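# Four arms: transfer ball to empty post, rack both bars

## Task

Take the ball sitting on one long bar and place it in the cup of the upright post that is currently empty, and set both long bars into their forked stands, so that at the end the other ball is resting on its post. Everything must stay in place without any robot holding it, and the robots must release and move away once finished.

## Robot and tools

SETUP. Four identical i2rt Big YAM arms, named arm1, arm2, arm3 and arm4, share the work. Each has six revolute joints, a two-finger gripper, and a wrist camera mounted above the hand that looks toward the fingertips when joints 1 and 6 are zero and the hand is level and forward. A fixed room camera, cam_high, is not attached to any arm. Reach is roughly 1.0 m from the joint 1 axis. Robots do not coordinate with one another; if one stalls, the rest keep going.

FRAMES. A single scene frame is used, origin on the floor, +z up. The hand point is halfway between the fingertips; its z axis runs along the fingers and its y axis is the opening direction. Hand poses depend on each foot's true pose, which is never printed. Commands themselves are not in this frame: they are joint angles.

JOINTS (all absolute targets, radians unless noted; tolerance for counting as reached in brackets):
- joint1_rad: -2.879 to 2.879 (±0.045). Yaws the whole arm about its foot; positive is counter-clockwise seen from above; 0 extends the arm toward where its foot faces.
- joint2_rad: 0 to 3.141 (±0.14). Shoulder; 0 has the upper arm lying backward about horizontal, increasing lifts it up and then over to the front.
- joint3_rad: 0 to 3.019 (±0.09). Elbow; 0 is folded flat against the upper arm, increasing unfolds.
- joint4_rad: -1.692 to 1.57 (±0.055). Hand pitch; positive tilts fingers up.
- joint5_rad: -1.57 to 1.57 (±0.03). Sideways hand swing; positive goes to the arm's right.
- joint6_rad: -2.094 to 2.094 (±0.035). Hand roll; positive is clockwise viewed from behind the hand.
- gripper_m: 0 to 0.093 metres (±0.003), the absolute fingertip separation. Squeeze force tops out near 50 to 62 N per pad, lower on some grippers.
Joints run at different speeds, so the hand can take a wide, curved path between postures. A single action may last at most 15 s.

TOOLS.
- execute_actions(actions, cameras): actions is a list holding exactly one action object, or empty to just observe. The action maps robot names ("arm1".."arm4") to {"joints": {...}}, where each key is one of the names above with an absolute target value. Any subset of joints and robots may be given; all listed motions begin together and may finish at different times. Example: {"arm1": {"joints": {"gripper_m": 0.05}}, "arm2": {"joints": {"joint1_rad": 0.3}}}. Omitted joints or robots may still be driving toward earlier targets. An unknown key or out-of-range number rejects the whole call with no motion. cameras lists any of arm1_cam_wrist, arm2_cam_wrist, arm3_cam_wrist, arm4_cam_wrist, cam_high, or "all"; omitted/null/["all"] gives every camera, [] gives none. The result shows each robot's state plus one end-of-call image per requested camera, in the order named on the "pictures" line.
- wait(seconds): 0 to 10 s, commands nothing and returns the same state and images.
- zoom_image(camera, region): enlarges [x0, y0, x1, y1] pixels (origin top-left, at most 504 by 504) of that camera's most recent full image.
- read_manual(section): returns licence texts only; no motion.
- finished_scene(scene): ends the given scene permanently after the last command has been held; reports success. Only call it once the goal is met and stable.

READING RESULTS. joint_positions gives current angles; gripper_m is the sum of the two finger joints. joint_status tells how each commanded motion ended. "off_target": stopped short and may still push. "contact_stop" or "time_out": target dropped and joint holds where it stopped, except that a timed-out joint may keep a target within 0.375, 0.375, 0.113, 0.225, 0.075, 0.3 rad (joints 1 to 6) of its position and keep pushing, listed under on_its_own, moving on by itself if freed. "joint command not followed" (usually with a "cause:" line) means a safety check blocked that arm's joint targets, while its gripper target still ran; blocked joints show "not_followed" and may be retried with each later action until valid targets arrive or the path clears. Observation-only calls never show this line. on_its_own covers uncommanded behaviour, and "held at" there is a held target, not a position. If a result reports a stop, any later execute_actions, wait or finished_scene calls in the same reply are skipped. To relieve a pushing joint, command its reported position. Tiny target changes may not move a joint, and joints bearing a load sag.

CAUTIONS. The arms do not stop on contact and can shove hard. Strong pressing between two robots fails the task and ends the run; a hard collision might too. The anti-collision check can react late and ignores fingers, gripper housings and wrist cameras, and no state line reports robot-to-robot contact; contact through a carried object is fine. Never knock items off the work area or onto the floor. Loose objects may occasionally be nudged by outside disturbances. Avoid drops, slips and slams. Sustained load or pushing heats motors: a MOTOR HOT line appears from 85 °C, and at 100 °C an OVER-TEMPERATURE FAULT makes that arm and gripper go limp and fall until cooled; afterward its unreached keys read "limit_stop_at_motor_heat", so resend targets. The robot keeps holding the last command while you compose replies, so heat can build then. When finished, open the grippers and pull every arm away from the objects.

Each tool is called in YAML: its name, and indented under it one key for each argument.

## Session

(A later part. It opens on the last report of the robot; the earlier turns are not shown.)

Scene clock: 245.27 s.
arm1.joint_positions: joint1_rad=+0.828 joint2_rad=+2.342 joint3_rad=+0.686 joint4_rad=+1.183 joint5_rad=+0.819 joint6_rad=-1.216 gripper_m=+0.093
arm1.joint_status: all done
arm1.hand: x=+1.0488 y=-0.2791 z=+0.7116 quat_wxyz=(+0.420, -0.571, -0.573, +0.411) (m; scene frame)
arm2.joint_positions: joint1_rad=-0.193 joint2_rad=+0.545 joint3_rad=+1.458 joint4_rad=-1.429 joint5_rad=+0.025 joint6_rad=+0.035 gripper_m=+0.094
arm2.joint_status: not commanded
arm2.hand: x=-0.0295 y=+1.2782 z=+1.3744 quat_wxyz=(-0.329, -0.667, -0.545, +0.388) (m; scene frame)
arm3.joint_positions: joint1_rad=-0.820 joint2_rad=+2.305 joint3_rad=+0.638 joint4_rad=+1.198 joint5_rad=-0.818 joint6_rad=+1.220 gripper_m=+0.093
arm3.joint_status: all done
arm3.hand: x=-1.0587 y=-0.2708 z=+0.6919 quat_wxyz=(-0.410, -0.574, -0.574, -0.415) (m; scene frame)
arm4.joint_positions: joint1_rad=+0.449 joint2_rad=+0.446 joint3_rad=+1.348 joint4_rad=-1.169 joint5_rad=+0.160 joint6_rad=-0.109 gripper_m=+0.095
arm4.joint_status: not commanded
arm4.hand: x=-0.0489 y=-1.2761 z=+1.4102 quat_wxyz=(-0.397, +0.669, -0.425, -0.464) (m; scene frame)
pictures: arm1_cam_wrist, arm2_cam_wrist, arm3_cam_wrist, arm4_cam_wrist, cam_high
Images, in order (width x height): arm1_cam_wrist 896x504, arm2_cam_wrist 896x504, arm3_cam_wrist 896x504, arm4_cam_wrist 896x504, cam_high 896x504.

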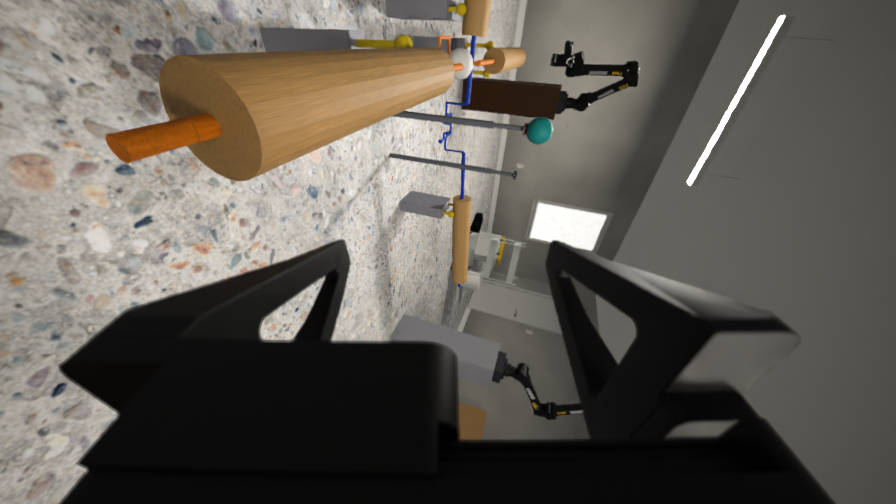

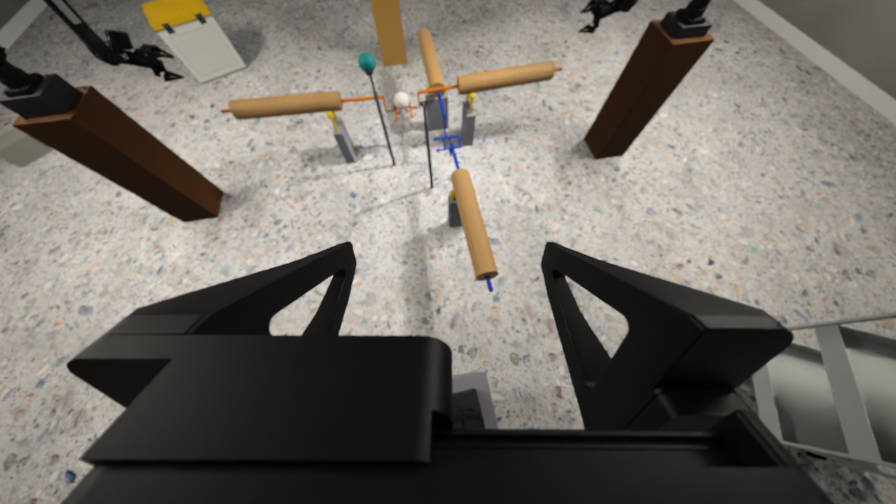

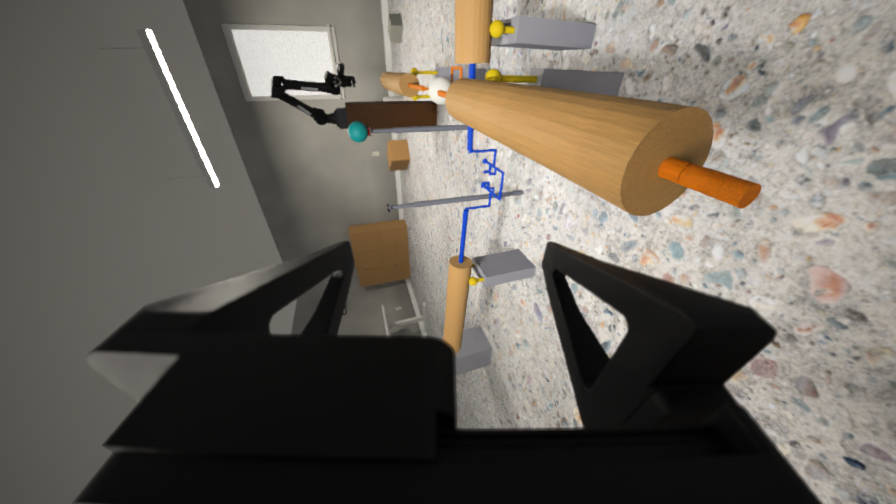

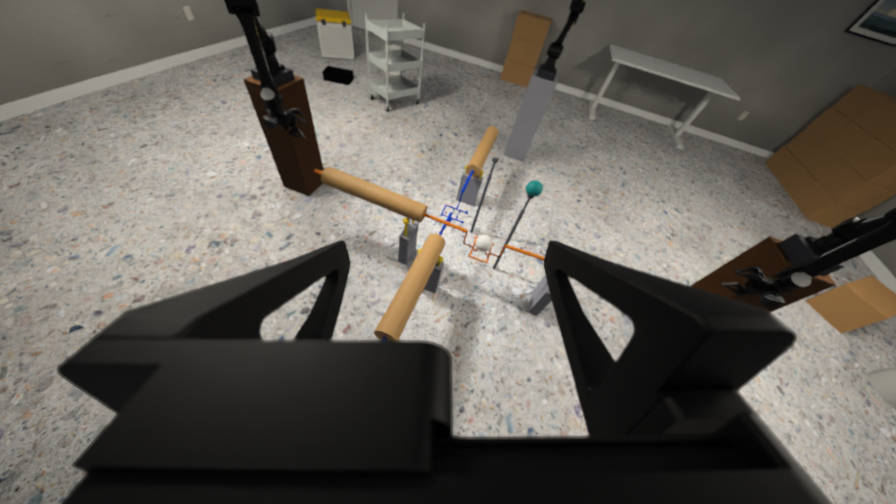

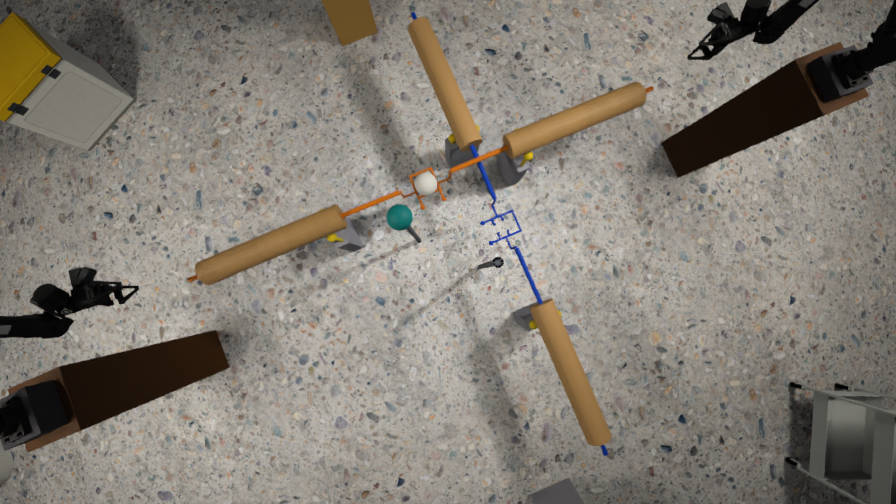

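execute_actions:
  actions:
    - {"arm1": {"joints": {"joint1_rad": 0.908, "joint2_rad": 3.062, "joint3_rad": 1.172, "joint4_rad": 1.427, "joint5_rad": 0.883, "joint6_rad": -1.180}}, "arm3": {"joints": {"joint1_rad": -0.900, "joint2_rad": 3.051, "joint3_rad": 1.124, "joint4_rad": 1.460, "joint5_rad": -0.885, "joint6_rad": 1.180}}}

Scene clock: 263.30 s.
arm1.joint_positions: joint1_rad=+0.912 joint2_rad=+3.062 joint3_rad=+1.169 joint4_rad=+1.408 joint5_rad=+0.882 joint6_rad=-1.193 gripper_m=+0.093
arm1.joint_status: all done
arm1.hand: x=+1.0823 y=-0.2835 z=+0.4697 quat_wxyz=(+0.422, -0.561, -0.577, +0.418) (m; scene frame)
arm2.joint_positions: joint1_rad=-0.193 joint2_rad=+0.545 joint3_rad=+1.458 joint4_rad=-1.429 joint5_rad=+0.025 joint6_rad=+0.035 gripper_m=+0.094
arm2.joint_status: not commanded
arm2.hand: x=-0.0295 y=+1.2782 z=+1.3744 quat_wxyz=(-0.329, -0.667, -0.545, +0.388) (m; scene frame)
arm3.joint_positions: joint1_rad=-0.903 joint2_rad=+3.056 joint3_rad=+1.120 joint4_rad=+1.444 joint5_rad=-0.882 joint6_rad=+1.190 gripper_m=+0.093
arm3.joint_status: all done
arm3.hand: x=-1.0970 y=-0.2730 z=+0.4446 quat_wxyz=(-0.414, -0.579, -0.566, -0.416) (m; scene frame)
arm4.joint_positions: joint1_rad=+0.449 joint2_rad=+0.446 joint3_rad=+1.348 joint4_rad=-1.169 joint5_rad=+0.160 joint6_rad=-0.109 gripper_m=+0.095
arm4.joint_status: not commanded
arm4.hand: x=-0.0489 y=-1.2761 z=+1.4102 quat_wxyz=(-0.397, +0.669, -0.425, -0.464) (m; scene frame)
pictures: arm1_cam_wrist, arm2_cam_wrist, arm3_cam_wrist, arm4_cam_wrist, cam_high
Images, in order (width x height): arm1_cam_wrist 896x504, arm2_cam_wrist 896x504, arm3_cam_wrist 896x504, arm4_cam_wrist 896x504, cam_high 896x504.

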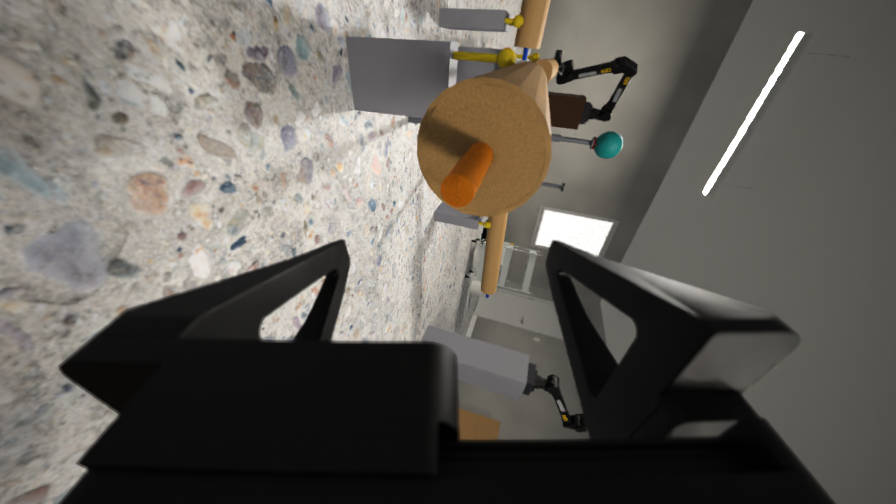

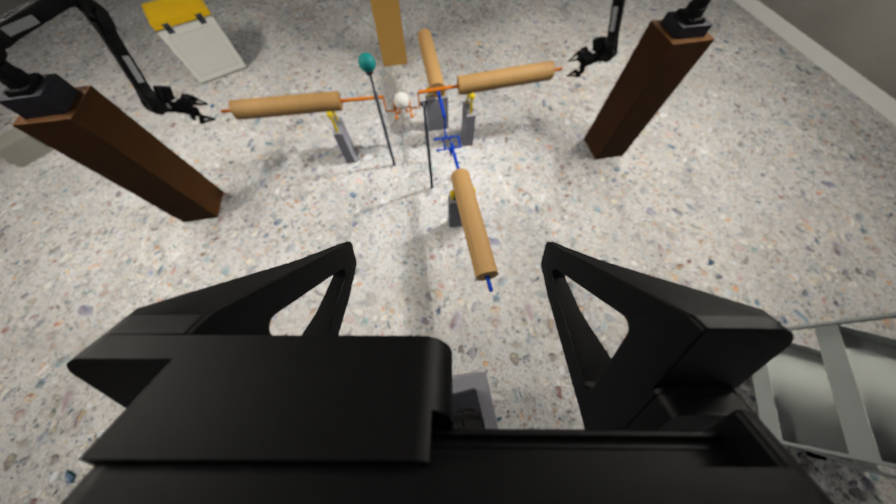

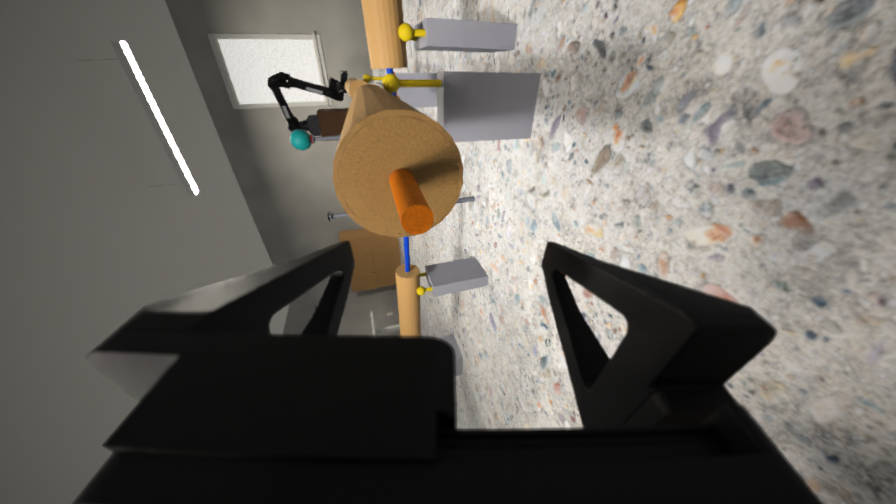

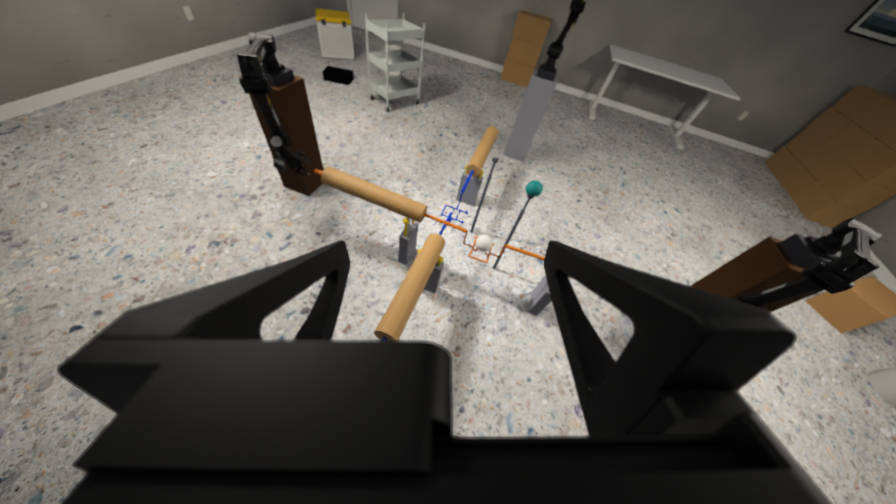

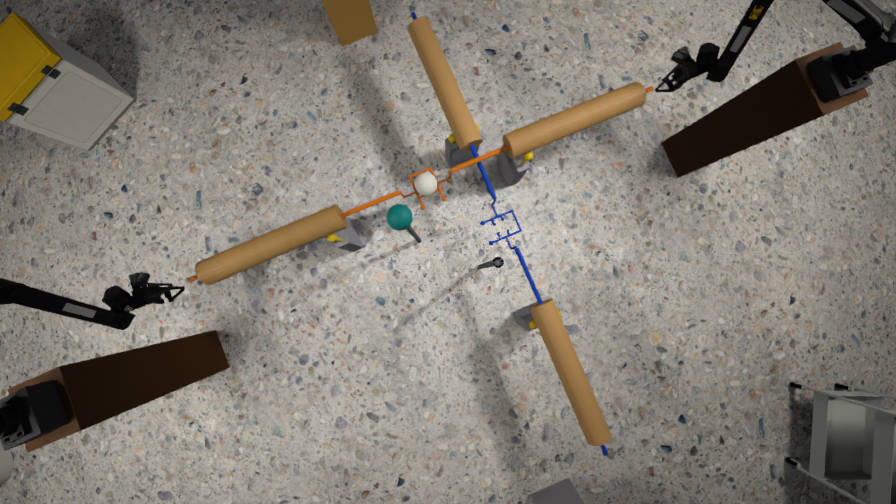

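zoom_image:
  camera: "cam_high"
  region: [80, 220, 300, 340]

zoom_image:
  camera: "cam_high"
  region: [560, 30, 780, 150]

Region (80, 220, 300, 340) of cam_high's 896x504 image, scaled by 2.291, with more detail than that image has; it fills the top 275 rows of this view, and the rest is white.

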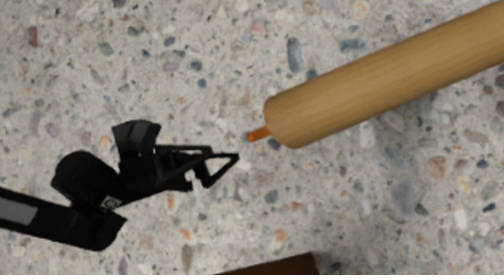

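Region (560, 30, 780, 150) of cam_high's 896x504 image, scaled by 2.291, with more detail than that image has; it fills the top 275 rows of this view, and the rest is white.

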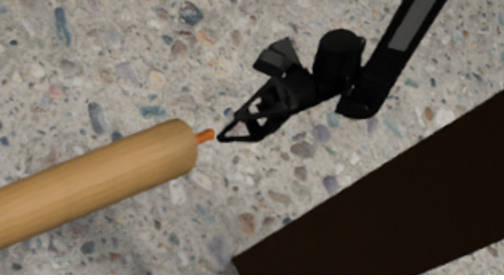

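execute_actions:
  actions:
    - {"arm1": {"joints": {"joint1_rad": 0.800, "joint2_rad": 3.067, "joint3_rad": 1.312, "joint4_rad": 1.343, "joint5_rad": 0.790, "joint6_rad": -1.262}}, "arm3": {"joints": {"joint1_rad": -0.785, "joint2_rad": 3.010, "joint3_rad": 1.178, "joint4_rad": 1.425, "joint5_rad": -0.785, "joint6_rad": 1.265}}}
  cameras: ["arm1_cam_wrist", "arm3_cam_wrist", "cam_high"]

Scene clock: 282.70 s.
arm1.joint_positions: joint1_rad=+0.792 joint2_rad=+3.058 joint3_rad=+1.315 joint4_rad=+1.359 joint5_rad=+0.793 joint6_rad=-1.247 gripper_m=+0.093
arm1.joint_status: all done
arm1.hand: x=+1.0089 y=-0.2992 z=+0.4694 quat_wxyz=(+0.422, -0.570, -0.552, +0.437) (m; scene frame)
arm2.joint_positions: joint1_rad=-0.193 joint2_rad=+0.545 joint3_rad=+1.458 joint4_rad=-1.429 joint5_rad=+0.025 joint6_rad=+0.035 gripper_m=+0.094
arm2.joint_status: not commanded
arm2.hand: x=-0.0295 y=+1.2782 z=+1.3744 quat_wxyz=(-0.329, -0.667, -0.545, +0.388) (m; scene frame)
arm3.joint_positions: joint1_rad=-0.777 joint2_rad=+3.013 joint3_rad=+1.179 joint4_rad=+1.436 joint5_rad=-0.789 joint6_rad=+1.253 gripper_m=+0.093
arm3.joint_status: all done
arm3.hand: x=-1.0348 y=-0.2748 z=+0.4594 quat_wxyz=(-0.427, -0.558, -0.575, -0.418) (m; scene frame)
arm4.joint_positions: joint1_rad=+0.449 joint2_rad=+0.446 joint3_rad=+1.348 joint4_rad=-1.169 joint5_rad=+0.160 joint6_rad=-0.109 gripper_m=+0.095
arm4.joint_status: not commanded
arm4.hand: x=-0.0489 y=-1.2761 z=+1.4102 quat_wxyz=(-0.397, +0.669, -0.425, -0.464) (m; scene frame)
pictures: arm1_cam_wrist, arm3_cam_wrist, cam_high
Images, in order (width x height): arm1_cam_wrist 896x504, arm3_cam_wrist 896x504, cam_high 896x504.

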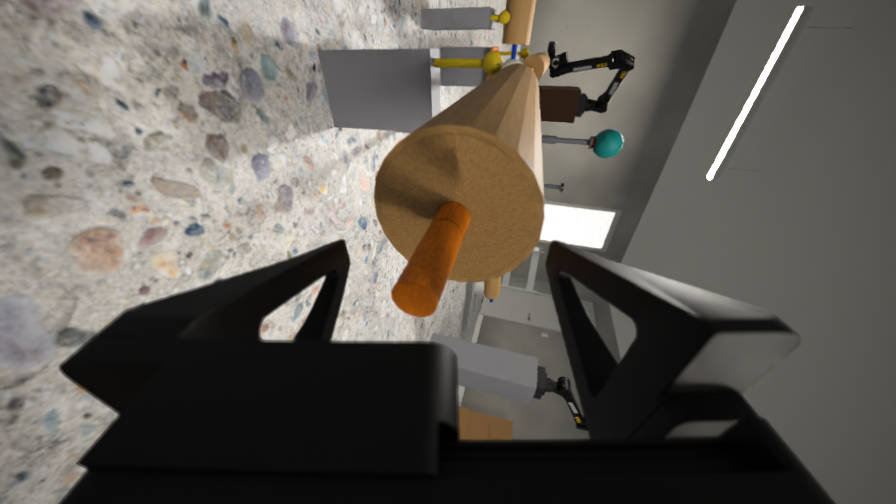

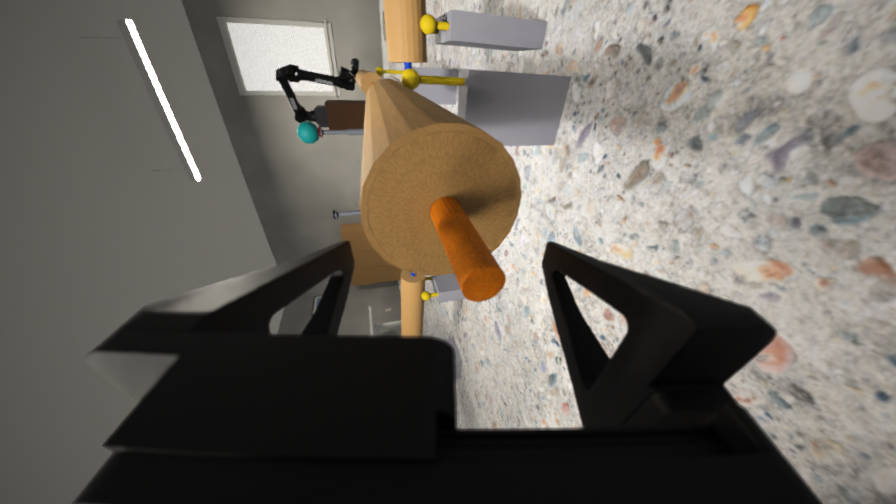

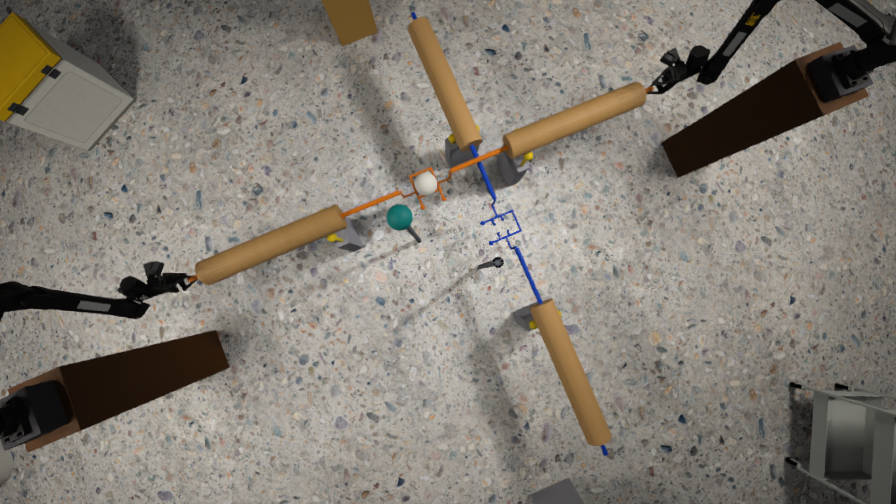

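execute_actions:
  actions:
    - {"arm1": {"joints": {"joint1_rad": 0.728, "joint2_rad": 3.072, "joint3_rad": 1.376, "joint4_rad": 1.275, "joint5_rad": 0.718, "joint6_rad": -1.308}}, "arm3": {"joints": {"joint1_rad": -0.736, "joint2_rad": 3.029, "joint3_rad": 1.242, "joint4_rad": 1.372, "joint5_rad": -0.734, "joint6_rad": 1.298}}}
  cameras: ["arm1_cam_wrist", "arm3_cam_wrist"]

Scene clock: 292.47 s.
arm1.joint_positions: joint1_rad=+0.730 joint2_rad=+3.060 joint3_rad=+1.376 joint4_rad=+1.291 joint5_rad=+0.719 joint6_rad=-1.293 gripper_m=+0.093
arm1.joint_status: all done
arm1.hand: x=+0.9760 y=-0.2985 z=+0.4607 quat_wxyz=(+0.420, -0.564, -0.569, +0.425) (m; scene frame)
arm2.joint_positions: joint1_rad=-0.193 joint2_rad=+0.545 joint3_rad=+1.458 joint4_rad=-1.429 joint5_rad=+0.025 joint6_rad=+0.035 gripper_m=+0.094
arm2.joint_status: not commanded
arm2.hand: x=-0.0295 y=+1.2782 z=+1.3744 quat_wxyz=(-0.329, -0.667, -0.545, +0.388) (m; scene frame)
arm3.joint_positions: joint1_rad=-0.739 joint2_rad=+3.013 joint3_rad=+1.243 joint4_rad=+1.384 joint5_rad=-0.738 joint6_rad=+1.286 gripper_m=+0.093
arm3.joint_status: all done
arm3.hand: x=-1.0078 y=-0.2846 z=+0.4533 quat_wxyz=(-0.427, -0.567, -0.569, -0.416) (m; scene frame)
arm4.joint_positions: joint1_rad=+0.449 joint2_rad=+0.446 joint3_rad=+1.348 joint4_rad=-1.169 joint5_rad=+0.160 joint6_rad=-0.109 gripper_m=+0.095
arm4.joint_status: not commanded
arm4.hand: x=-0.0489 y=-1.2761 z=+1.4102 quat_wxyz=(-0.397, +0.669, -0.425, -0.464) (m; scene frame)
pictures: arm1_cam_wrist, arm3_cam_wrist
Images, in order (width x height): arm1_cam_wrist 896x504, arm3_cam_wrist 896x504.

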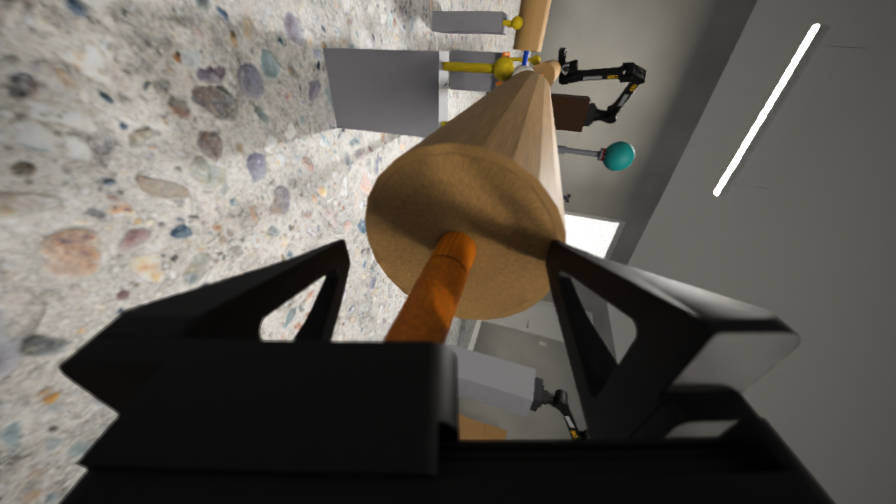

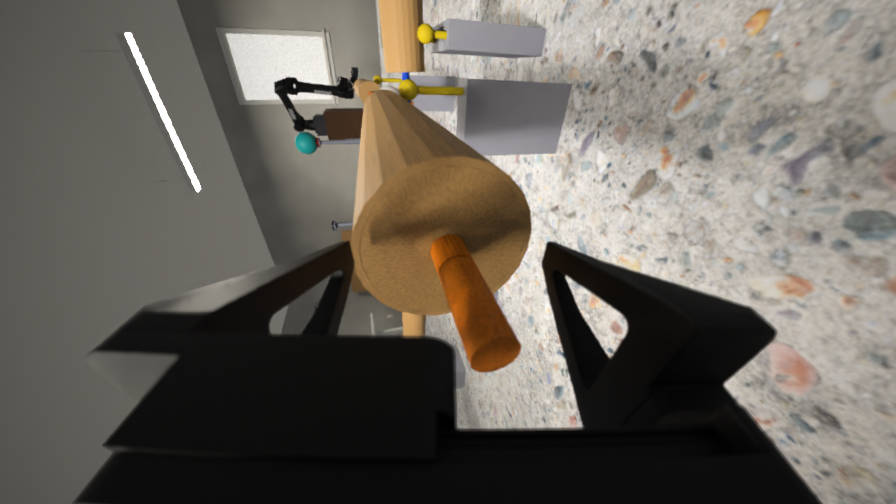

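execute_actions:
  actions:
    - {"arm1": {"joints": {"gripper_m": 0.0}}, "arm3": {"joints": {"joint1_rad": -0.715, "joint2_rad": 3.045}}}
  cameras: ["arm1_cam_wrist", "arm3_cam_wrist"]

Scene clock: 297.30 s.
arm1.joint_positions: joint1_rad=+0.731 joint2_rad=+3.062 joint3_rad=+1.378 joint4_rad=+1.293 joint5_rad=+0.717 joint6_rad=-1.296 gripper_m=+0.025
arm1.joint_status: gripper_m off_target (ended at +0.025, target +0.000)
arm1.hand: x=+0.9761 y=-0.2997 z=+0.4606 quat_wxyz=(+0.420, -0.563, -0.570, +0.426) (m; scene frame)
arm2.joint_positions: joint1_rad=-0.193 joint2_rad=+0.545 joint3_rad=+1.458 joint4_rad=-1.429 joint5_rad=+0.025 joint6_rad=+0.035 gripper_m=+0.094
arm2.joint_status: not commanded
arm2.hand: x=-0.0295 y=+1.2782 z=+1.3744 quat_wxyz=(-0.329, -0.667, -0.545, +0.388) (m; scene frame)
arm3.joint_positions: joint1_rad=-0.722 joint2_rad=+3.016 joint3_rad=+1.243 joint4_rad=+1.384 joint5_rad=-0.738 joint6_rad=+1.287 gripper_m=+0.093
arm3.joint_status: all done
arm3.hand: x=-1.0042 y=-0.2759 z=+0.4516 quat_wxyz=(-0.422, -0.563, -0.574, -0.419) (m; scene frame)
arm4.joint_positions: joint1_rad=+0.449 joint2_rad=+0.446 joint3_rad=+1.348 joint4_rad=-1.169 joint5_rad=+0.160 joint6_rad=-0.109 gripper_m=+0.095
arm4.joint_status: not commanded
arm4.hand: x=-0.0489 y=-1.2761 z=+1.4102 quat_wxyz=(-0.397, +0.669, -0.425, -0.464) (m; scene frame)
pictures: arm1_cam_wrist, arm3_cam_wrist
Images, in order (width x height): arm1_cam_wrist 896x504, arm3_cam_wrist 896x504.

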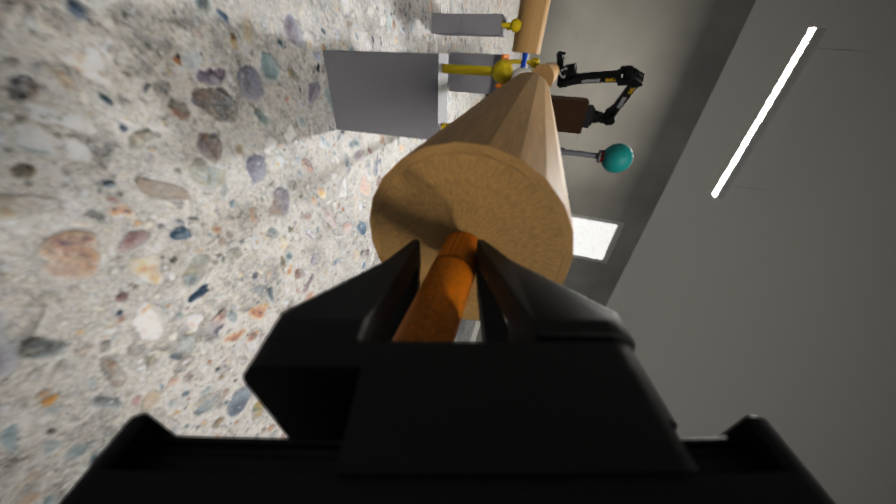

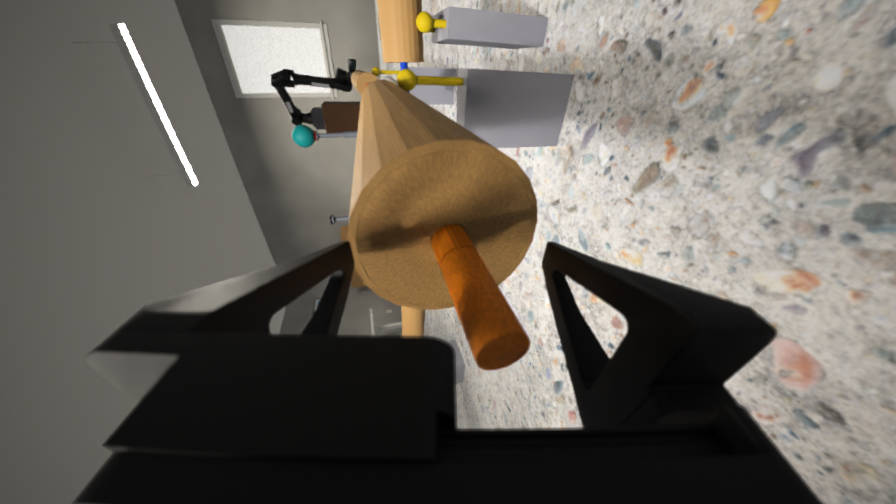

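execute_actions:
  actions:
    - {"arm3": {"joints": {"joint3_rad": 1.275, "joint4_rad": 1.30}}}
  cameras: ["arm3_cam_wrist"]

Scene clock: 301.30 s.
arm1.joint_positions: joint1_rad=+0.732 joint2_rad=+3.062 joint3_rad=+1.378 joint4_rad=+1.293 joint5_rad=+0.717 joint6_rad=-1.296 gripper_m=+0.025
arm1.joint_status: not commanded
arm1.hand: x=+0.9764 y=-0.3002 z=+0.4606 quat_wxyz=(+0.420, -0.562, -0.571, +0.426) (m; scene frame)
arm2.joint_positions: joint1_rad=-0.193 joint2_rad=+0.545 joint3_rad=+1.458 joint4_rad=-1.429 joint5_rad=+0.025 joint6_rad=+0.035 gripper_m=+0.094
arm2.joint_status: not commanded
arm2.hand: x=-0.0295 y=+1.2782 z=+1.3744 quat_wxyz=(-0.329, -0.667, -0.545, +0.388) (m; scene frame)
arm3.joint_positions: joint1_rad=-0.722 joint2_rad=+3.019 joint3_rad=+1.263 joint4_rad=+1.314 joint5_rad=-0.738 joint6_rad=+1.287 gripper_m=+0.093
arm3.joint_status: all done
arm3.hand: x=-1.0029 y=-0.2774 z=+0.4397 quat_wxyz=(-0.401, -0.579, -0.573, -0.419) (m; scene frame)
arm4.joint_positions: joint1_rad=+0.449 joint2_rad=+0.446 joint3_rad=+1.348 joint4_rad=-1.169 joint5_rad=+0.160 joint6_rad=-0.109 gripper_m=+0.095
arm4.joint_status: not commanded
arm4.hand: x=-0.0489 y=-1.2761 z=+1.4102 quat_wxyz=(-0.397, +0.669, -0.425, -0.464) (m; scene frame)
pictures: arm3_cam_wrist
Images, in order (width x height): arm3_cam_wrist 896x504.

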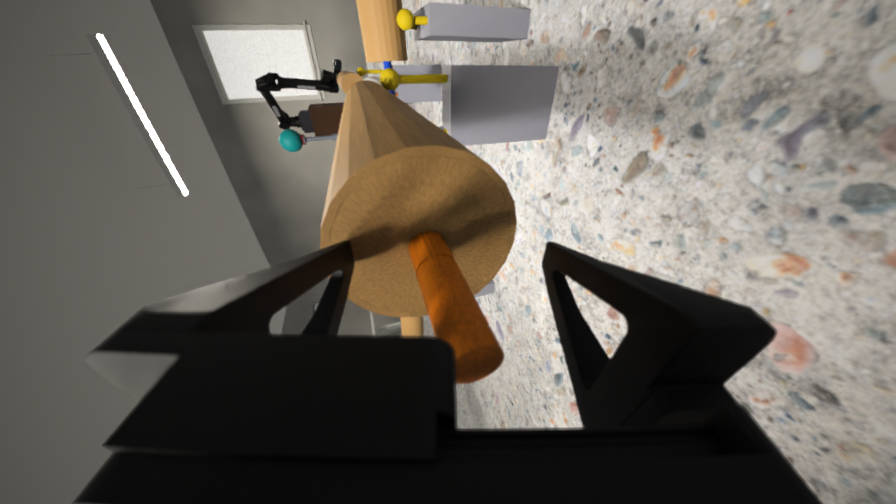

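Well centred now. Closing arm3's gripper.

execute_actions:
  actions:
    - {"arm3": {"joints": {"gripper_m": 0.0}}}
  cameras: ["arm3_cam_wrist", "arm2_cam_wrist"]

Scene clock: 303.53 s.
arm1.joint_positions: joint1_rad=+0.733 joint2_rad=+3.065 joint3_rad=+1.378 joint4_rad=+1.293 joint5_rad=+0.716 joint6_rad=-1.309 gripper_m=+0.025
arm1.joint_status: not commanded
arm1.hand: x=+0.9777 y=-0.2997 z=+0.4590 quat_wxyz=(+0.422, -0.558, -0.576, +0.423) (m; scene frame)
arm2.joint_positions: joint1_rad=-0.193 joint2_rad=+0.545 joint3_rad=+1.458 joint4_rad=-1.429 joint5_rad=+0.025 joint6_rad=+0.035 gripper_m=+0.094
arm2.joint_status: not commanded
arm2.hand: x=-0.0295 y=+1.2782 z=+1.3744 quat_wxyz=(-0.329, -0.667, -0.545, +0.388) (m; scene frame)
arm3.joint_positions: joint1_rad=-0.721 joint2_rad=+3.019 joint3_rad=+1.274 joint4_rad=+1.321 joint5_rad=-0.741 joint6_rad=+1.300 gripper_m=+0.026
arm3.joint_status: gripper_m off_target (ended at +0.026, target +0.000)
arm3.hand: x=-0.9985 y=-0.2807 z=+0.4422 quat_wxyz=(-0.405, -0.576, -0.570, -0.423) (m; scene frame)
arm4.joint_positions: joint1_rad=+0.449 joint2_rad=+0.446 joint3_rad=+1.348 joint4_rad=-1.169 joint5_rad=+0.160 joint6_rad=-0.109 gripper_m=+0.095
arm4.joint_status: not commanded
arm4.hand: x=-0.0489 y=-1.2761 z=+1.4102 quat_wxyz=(-0.397, +0.669, -0.425, -0.464) (m; scene frame)
pictures: arm2_cam_wrist, arm3_cam_wrist
Images, in order (width x height): arm2_cam_wrist 896x504, arm3_cam_wrist 896x504.

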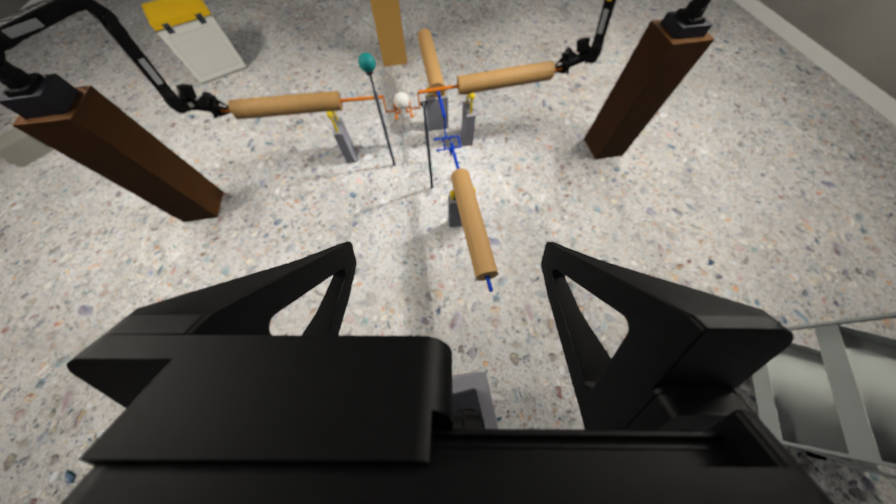

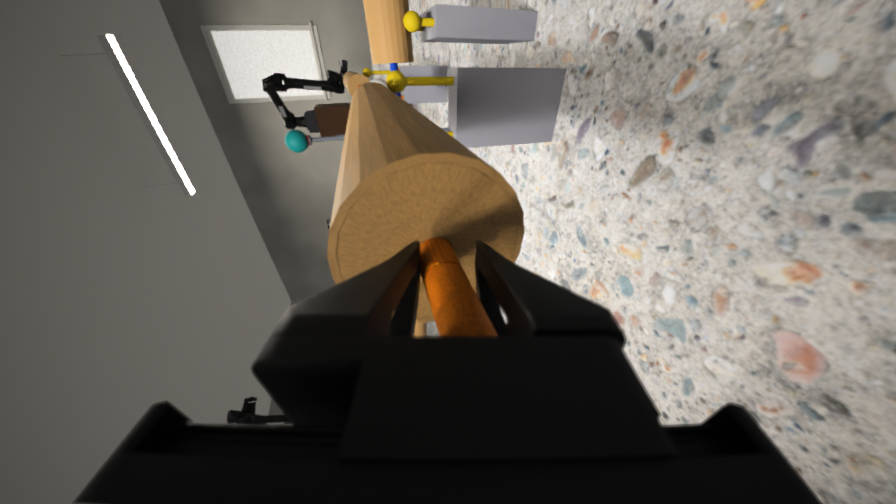

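execute_actions:
  actions:
    - {"arm1": {"joints": {"joint2_rad": 2.858, "joint3_rad": 1.168, "joint4_rad": 1.290}}, "arm3": {"joints": {"joint2_rad": 2.806, "joint3_rad": 1.072, "joint4_rad": 1.312}}, "arm2": {"joints": {"joint1_rad": 0.0, "joint2_rad": 2.352, "joint3_rad": 1.278, "joint4_rad": 1.424, "joint5_rad": 0.0, "joint6_rad": 0.0}}, "arm4": {"joints": {"joint1_rad": 0.0, "joint2_rad": 2.352, "joint3_rad": 1.278, "joint4_rad": 1.424, "joint5_rad": 0.0, "joint6_rad": 0.0}}}

Scene clock: 335.47 s.
arm1.joint_positions: joint1_rad=+0.733 joint2_rad=+2.860 joint3_rad=+1.175 joint4_rad=+1.293 joint5_rad=+0.710 joint6_rad=-1.317 gripper_m=+0.025
arm1.joint_status: all done
arm1.hand: x=+0.9776 y=-0.3019 z=+0.5377 quat_wxyz=(+0.421, -0.555, -0.579, +0.423) (m; scene frame)
arm2.joint_positions: joint1_rad=-0.005 joint2_rad=+2.347 joint3_rad=+1.276 joint4_rad=+1.403 joint5_rad=+0.003 joint6_rad=+0.009 gripper_m=+0.094
arm2.joint_status: all done
arm2.hand: x=+0.0257 y=+0.7000 z=+0.9118 quat_wxyz=(-0.589, -0.402, -0.413, +0.566) (m; scene frame)
arm3.joint_positions: joint1_rad=-0.720 joint2_rad=+2.821 joint3_rad=+1.079 joint4_rad=+1.324 joint5_rad=-0.729 joint6_rad=+1.307 gripper_m=+0.026
arm3.joint_status: all done
arm3.hand: x=-0.9987 y=-0.2810 z=+0.5183 quat_wxyz=(-0.408, -0.579, -0.567, -0.421) (m; scene frame)
arm4.joint_positions: joint1_rad=+0.006 joint2_rad=+2.351 joint3_rad=+1.269 joint4_rad=+1.397 joint5_rad=+0.001 joint6_rad=-0.014 gripper_m=+0.095
arm4.joint_status: all done
arm4.hand: x=-0.0118 y=-0.7004 z=+0.9109 quat_wxyz=(-0.569, +0.418, -0.412, -0.576) (m; scene frame)
pictures: arm1_cam_wrist, arm2_cam_wrist, arm3_cam_wrist, arm4_cam_wrist, cam_high
Images, in order (width x height): arm1_cam_wrist 896x504, arm2_cam_wrist 896x504, arm3_cam_wrist 896x504, arm4_cam_wrist 896x504, cam_high 896x504.

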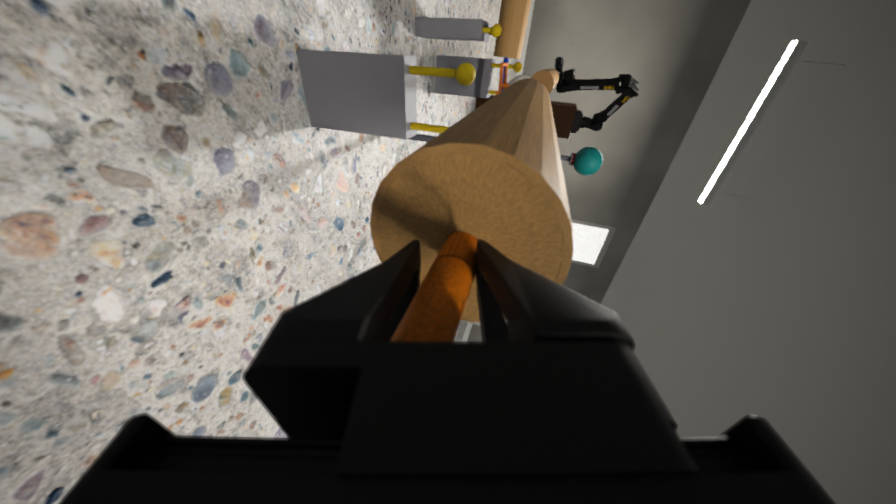

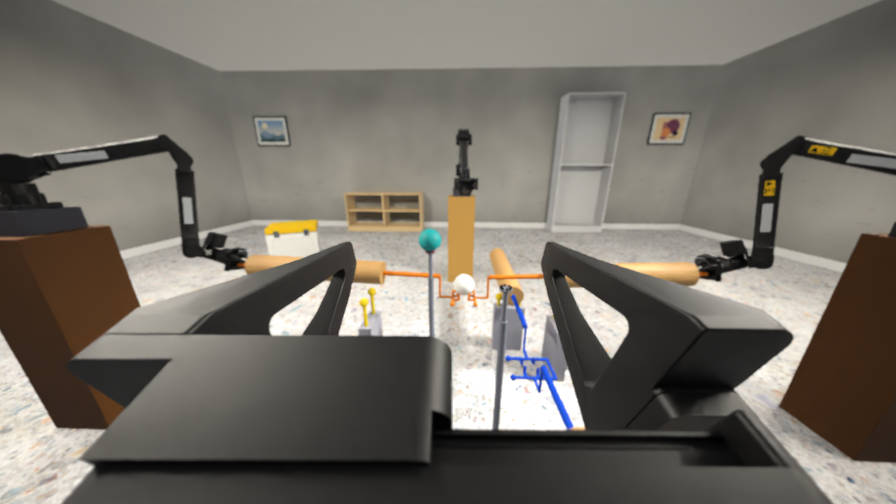

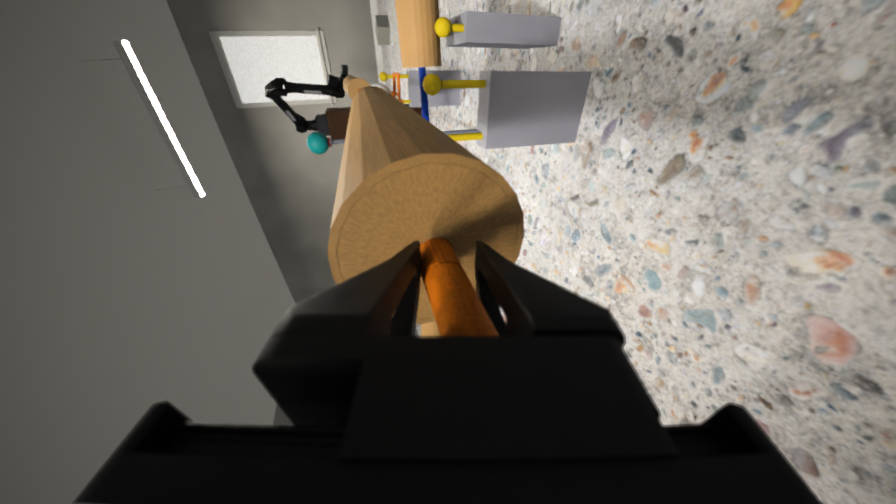

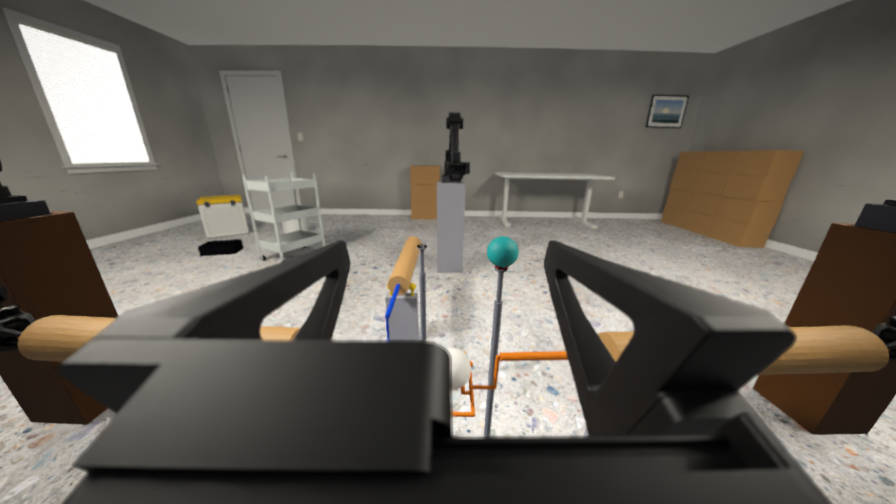

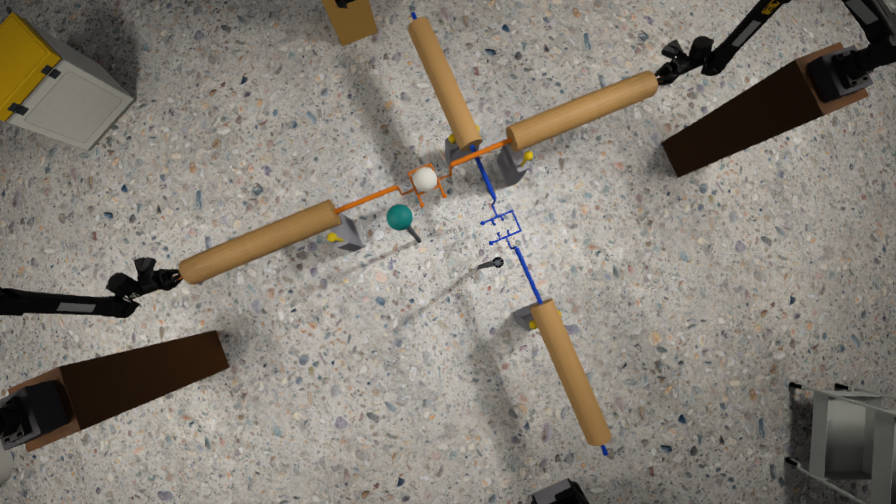

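execute_actions:
  actions:
    - {"arm1": {"joints": {"joint2_rad": 2.640, "joint3_rad": 0.997, "joint4_rad": 1.235}}, "arm3": {"joints": {"joint2_rad": 2.575, "joint3_rad": 0.905, "joint4_rad": 1.245}}}
  cameras: []

execute_actions:
  actions:
    - {"arm1": {"joints": {"joint2_rad": 2.408, "joint3_rad": 0.864, "joint4_rad": 1.132}}, "arm3": {"joints": {"joint2_rad": 2.330, "joint3_rad": 0.780, "joint4_rad": 1.124}}}
  cameras: ["arm1_cam_wrist", "arm2_cam_wrist", "arm3_cam_wrist"]

Scene clock: 340.90 s.
arm1.joint_positions: joint1_rad=+0.733 joint2_rad=+2.642 joint3_rad=+0.999 joint4_rad=+1.254 joint5_rad=+0.710 joint6_rad=-1.323 gripper_m=+0.025
arm1.joint_status: all done
arm1.hand: x=+0.9790 y=-0.3013 z=+0.6182 quat_wxyz=(+0.423, -0.553, -0.580, +0.423) (m; scene frame)
arm2.joint_positions: joint1_rad=-0.005 joint2_rad=+2.347 joint3_rad=+1.276 joint4_rad=+1.403 joint5_rad=+0.003 joint6_rad=+0.009 gripper_m=+0.094
arm2.joint_status: not commanded
arm2.hand: x=+0.0257 y=+0.7000 z=+0.9118 quat_wxyz=(-0.589, -0.402, -0.413, +0.566) (m; scene frame)
arm3.joint_positions: joint1_rad=-0.720 joint2_rad=+2.591 joint3_rad=+0.909 joint4_rad=+1.261 joint5_rad=-0.729 joint6_rad=+1.311 gripper_m=+0.026
arm3.joint_status: all done
arm3.hand: x=-0.9979 y=-0.2809 z=+0.6000 quat_wxyz=(-0.405, -0.581, -0.566, -0.421) (m; scene frame)
arm4.joint_positions: joint1_rad=+0.006 joint2_rad=+2.351 joint3_rad=+1.269 joint4_rad=+1.397 joint5_rad=+0.001 joint6_rad=-0.014 gripper_m=+0.095
arm4.joint_status: not commanded
arm4.hand: x=-0.0118 y=-0.7004 z=+0.9109 quat_wxyz=(-0.569, +0.418, -0.412, -0.576) (m; scene frame)
pictures: none
No camera images: the call's "cameras" was empty. Leave "cameras" out to get every camera's image.

Scene clock: 341.90 s.
arm1.joint_positions: joint1_rad=+0.734 joint2_rad=+2.410 joint3_rad=+0.865 joint4_rad=+1.152 joint5_rad=+0.710 joint6_rad=-1.328 gripper_m=+0.025
arm1.joint_status: all done
arm1.hand: x=+0.9800 y=-0.3021 z=+0.6973 quat_wxyz=(+0.423, -0.552, -0.583, +0.420) (m; scene frame)
arm2.joint_positions: joint1_rad=-0.005 joint2_rad=+2.347 joint3_rad=+1.276 joint4_rad=+1.403 joint5_rad=+0.003 joint6_rad=+0.009 gripper_m=+0.094
arm2.joint_status: not commanded
arm2.hand: x=+0.0257 y=+0.7000 z=+0.9118 quat_wxyz=(-0.589, -0.402, -0.413, +0.566) (m; scene frame)
arm3.joint_positions: joint1_rad=-0.721 joint2_rad=+2.346 joint3_rad=+0.782 joint4_rad=+1.140 joint5_rad=-0.728 joint6_rad=+1.317 gripper_m=+0.026
arm3.joint_status: all done
arm3.hand: x=-0.9970 y=-0.2817 z=+0.6800 quat_wxyz=(-0.403, -0.584, -0.564, -0.422) (m; scene frame)
arm4.joint_positions: joint1_rad=+0.006 joint2_rad=+2.351 joint3_rad=+1.269 joint4_rad=+1.397 joint5_rad=+0.001 joint6_rad=-0.014 gripper_m=+0.095
arm4.joint_status: not commanded
arm4.hand: x=-0.0118 y=-0.7004 z=+0.9109 quat_wxyz=(-0.569, +0.418, -0.412, -0.576) (m; scene frame)
pictures: arm1_cam_wrist, arm2_cam_wrist, arm3_cam_wrist
Images, in order (width x height): arm1_cam_wrist 896x504, arm2_cam_wrist 896x504, arm3_cam_wrist 896x504.

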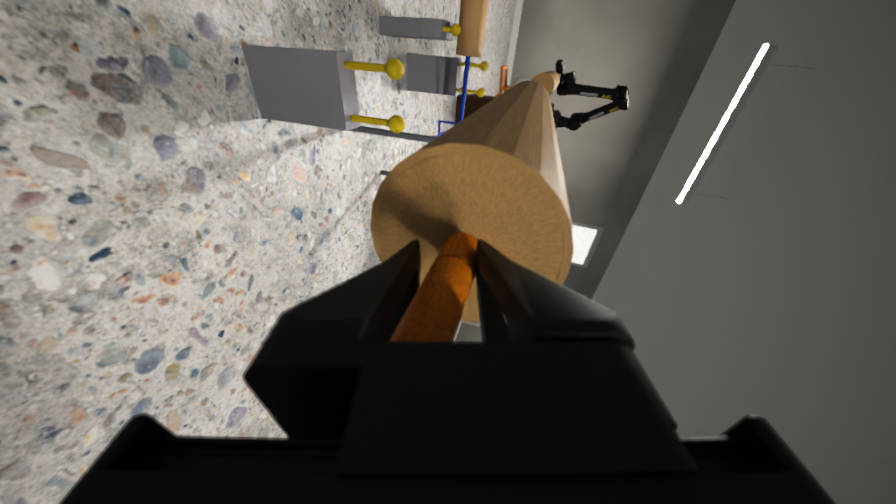

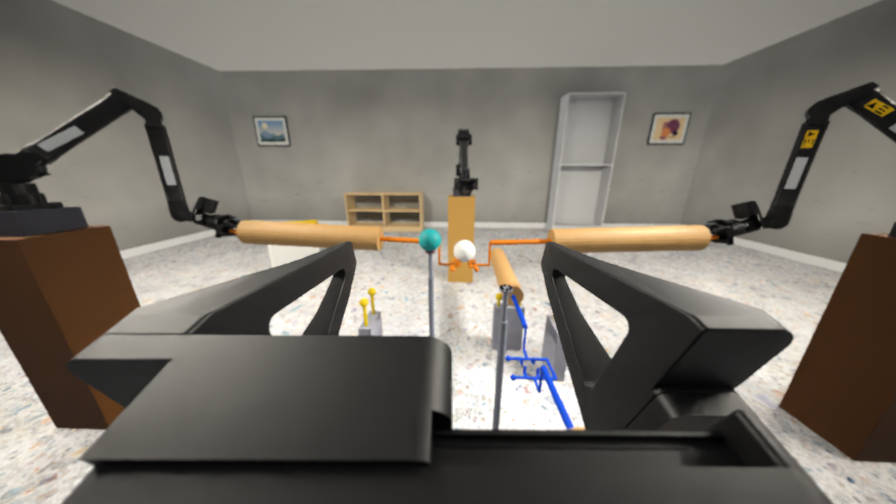

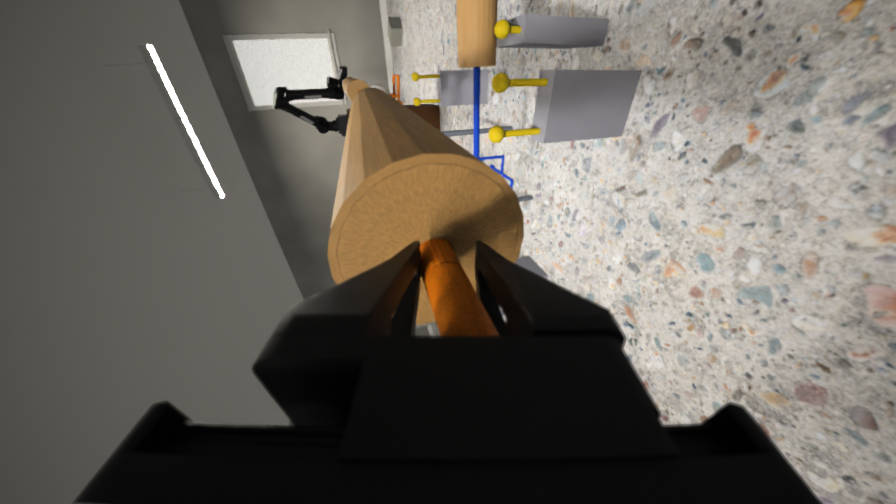

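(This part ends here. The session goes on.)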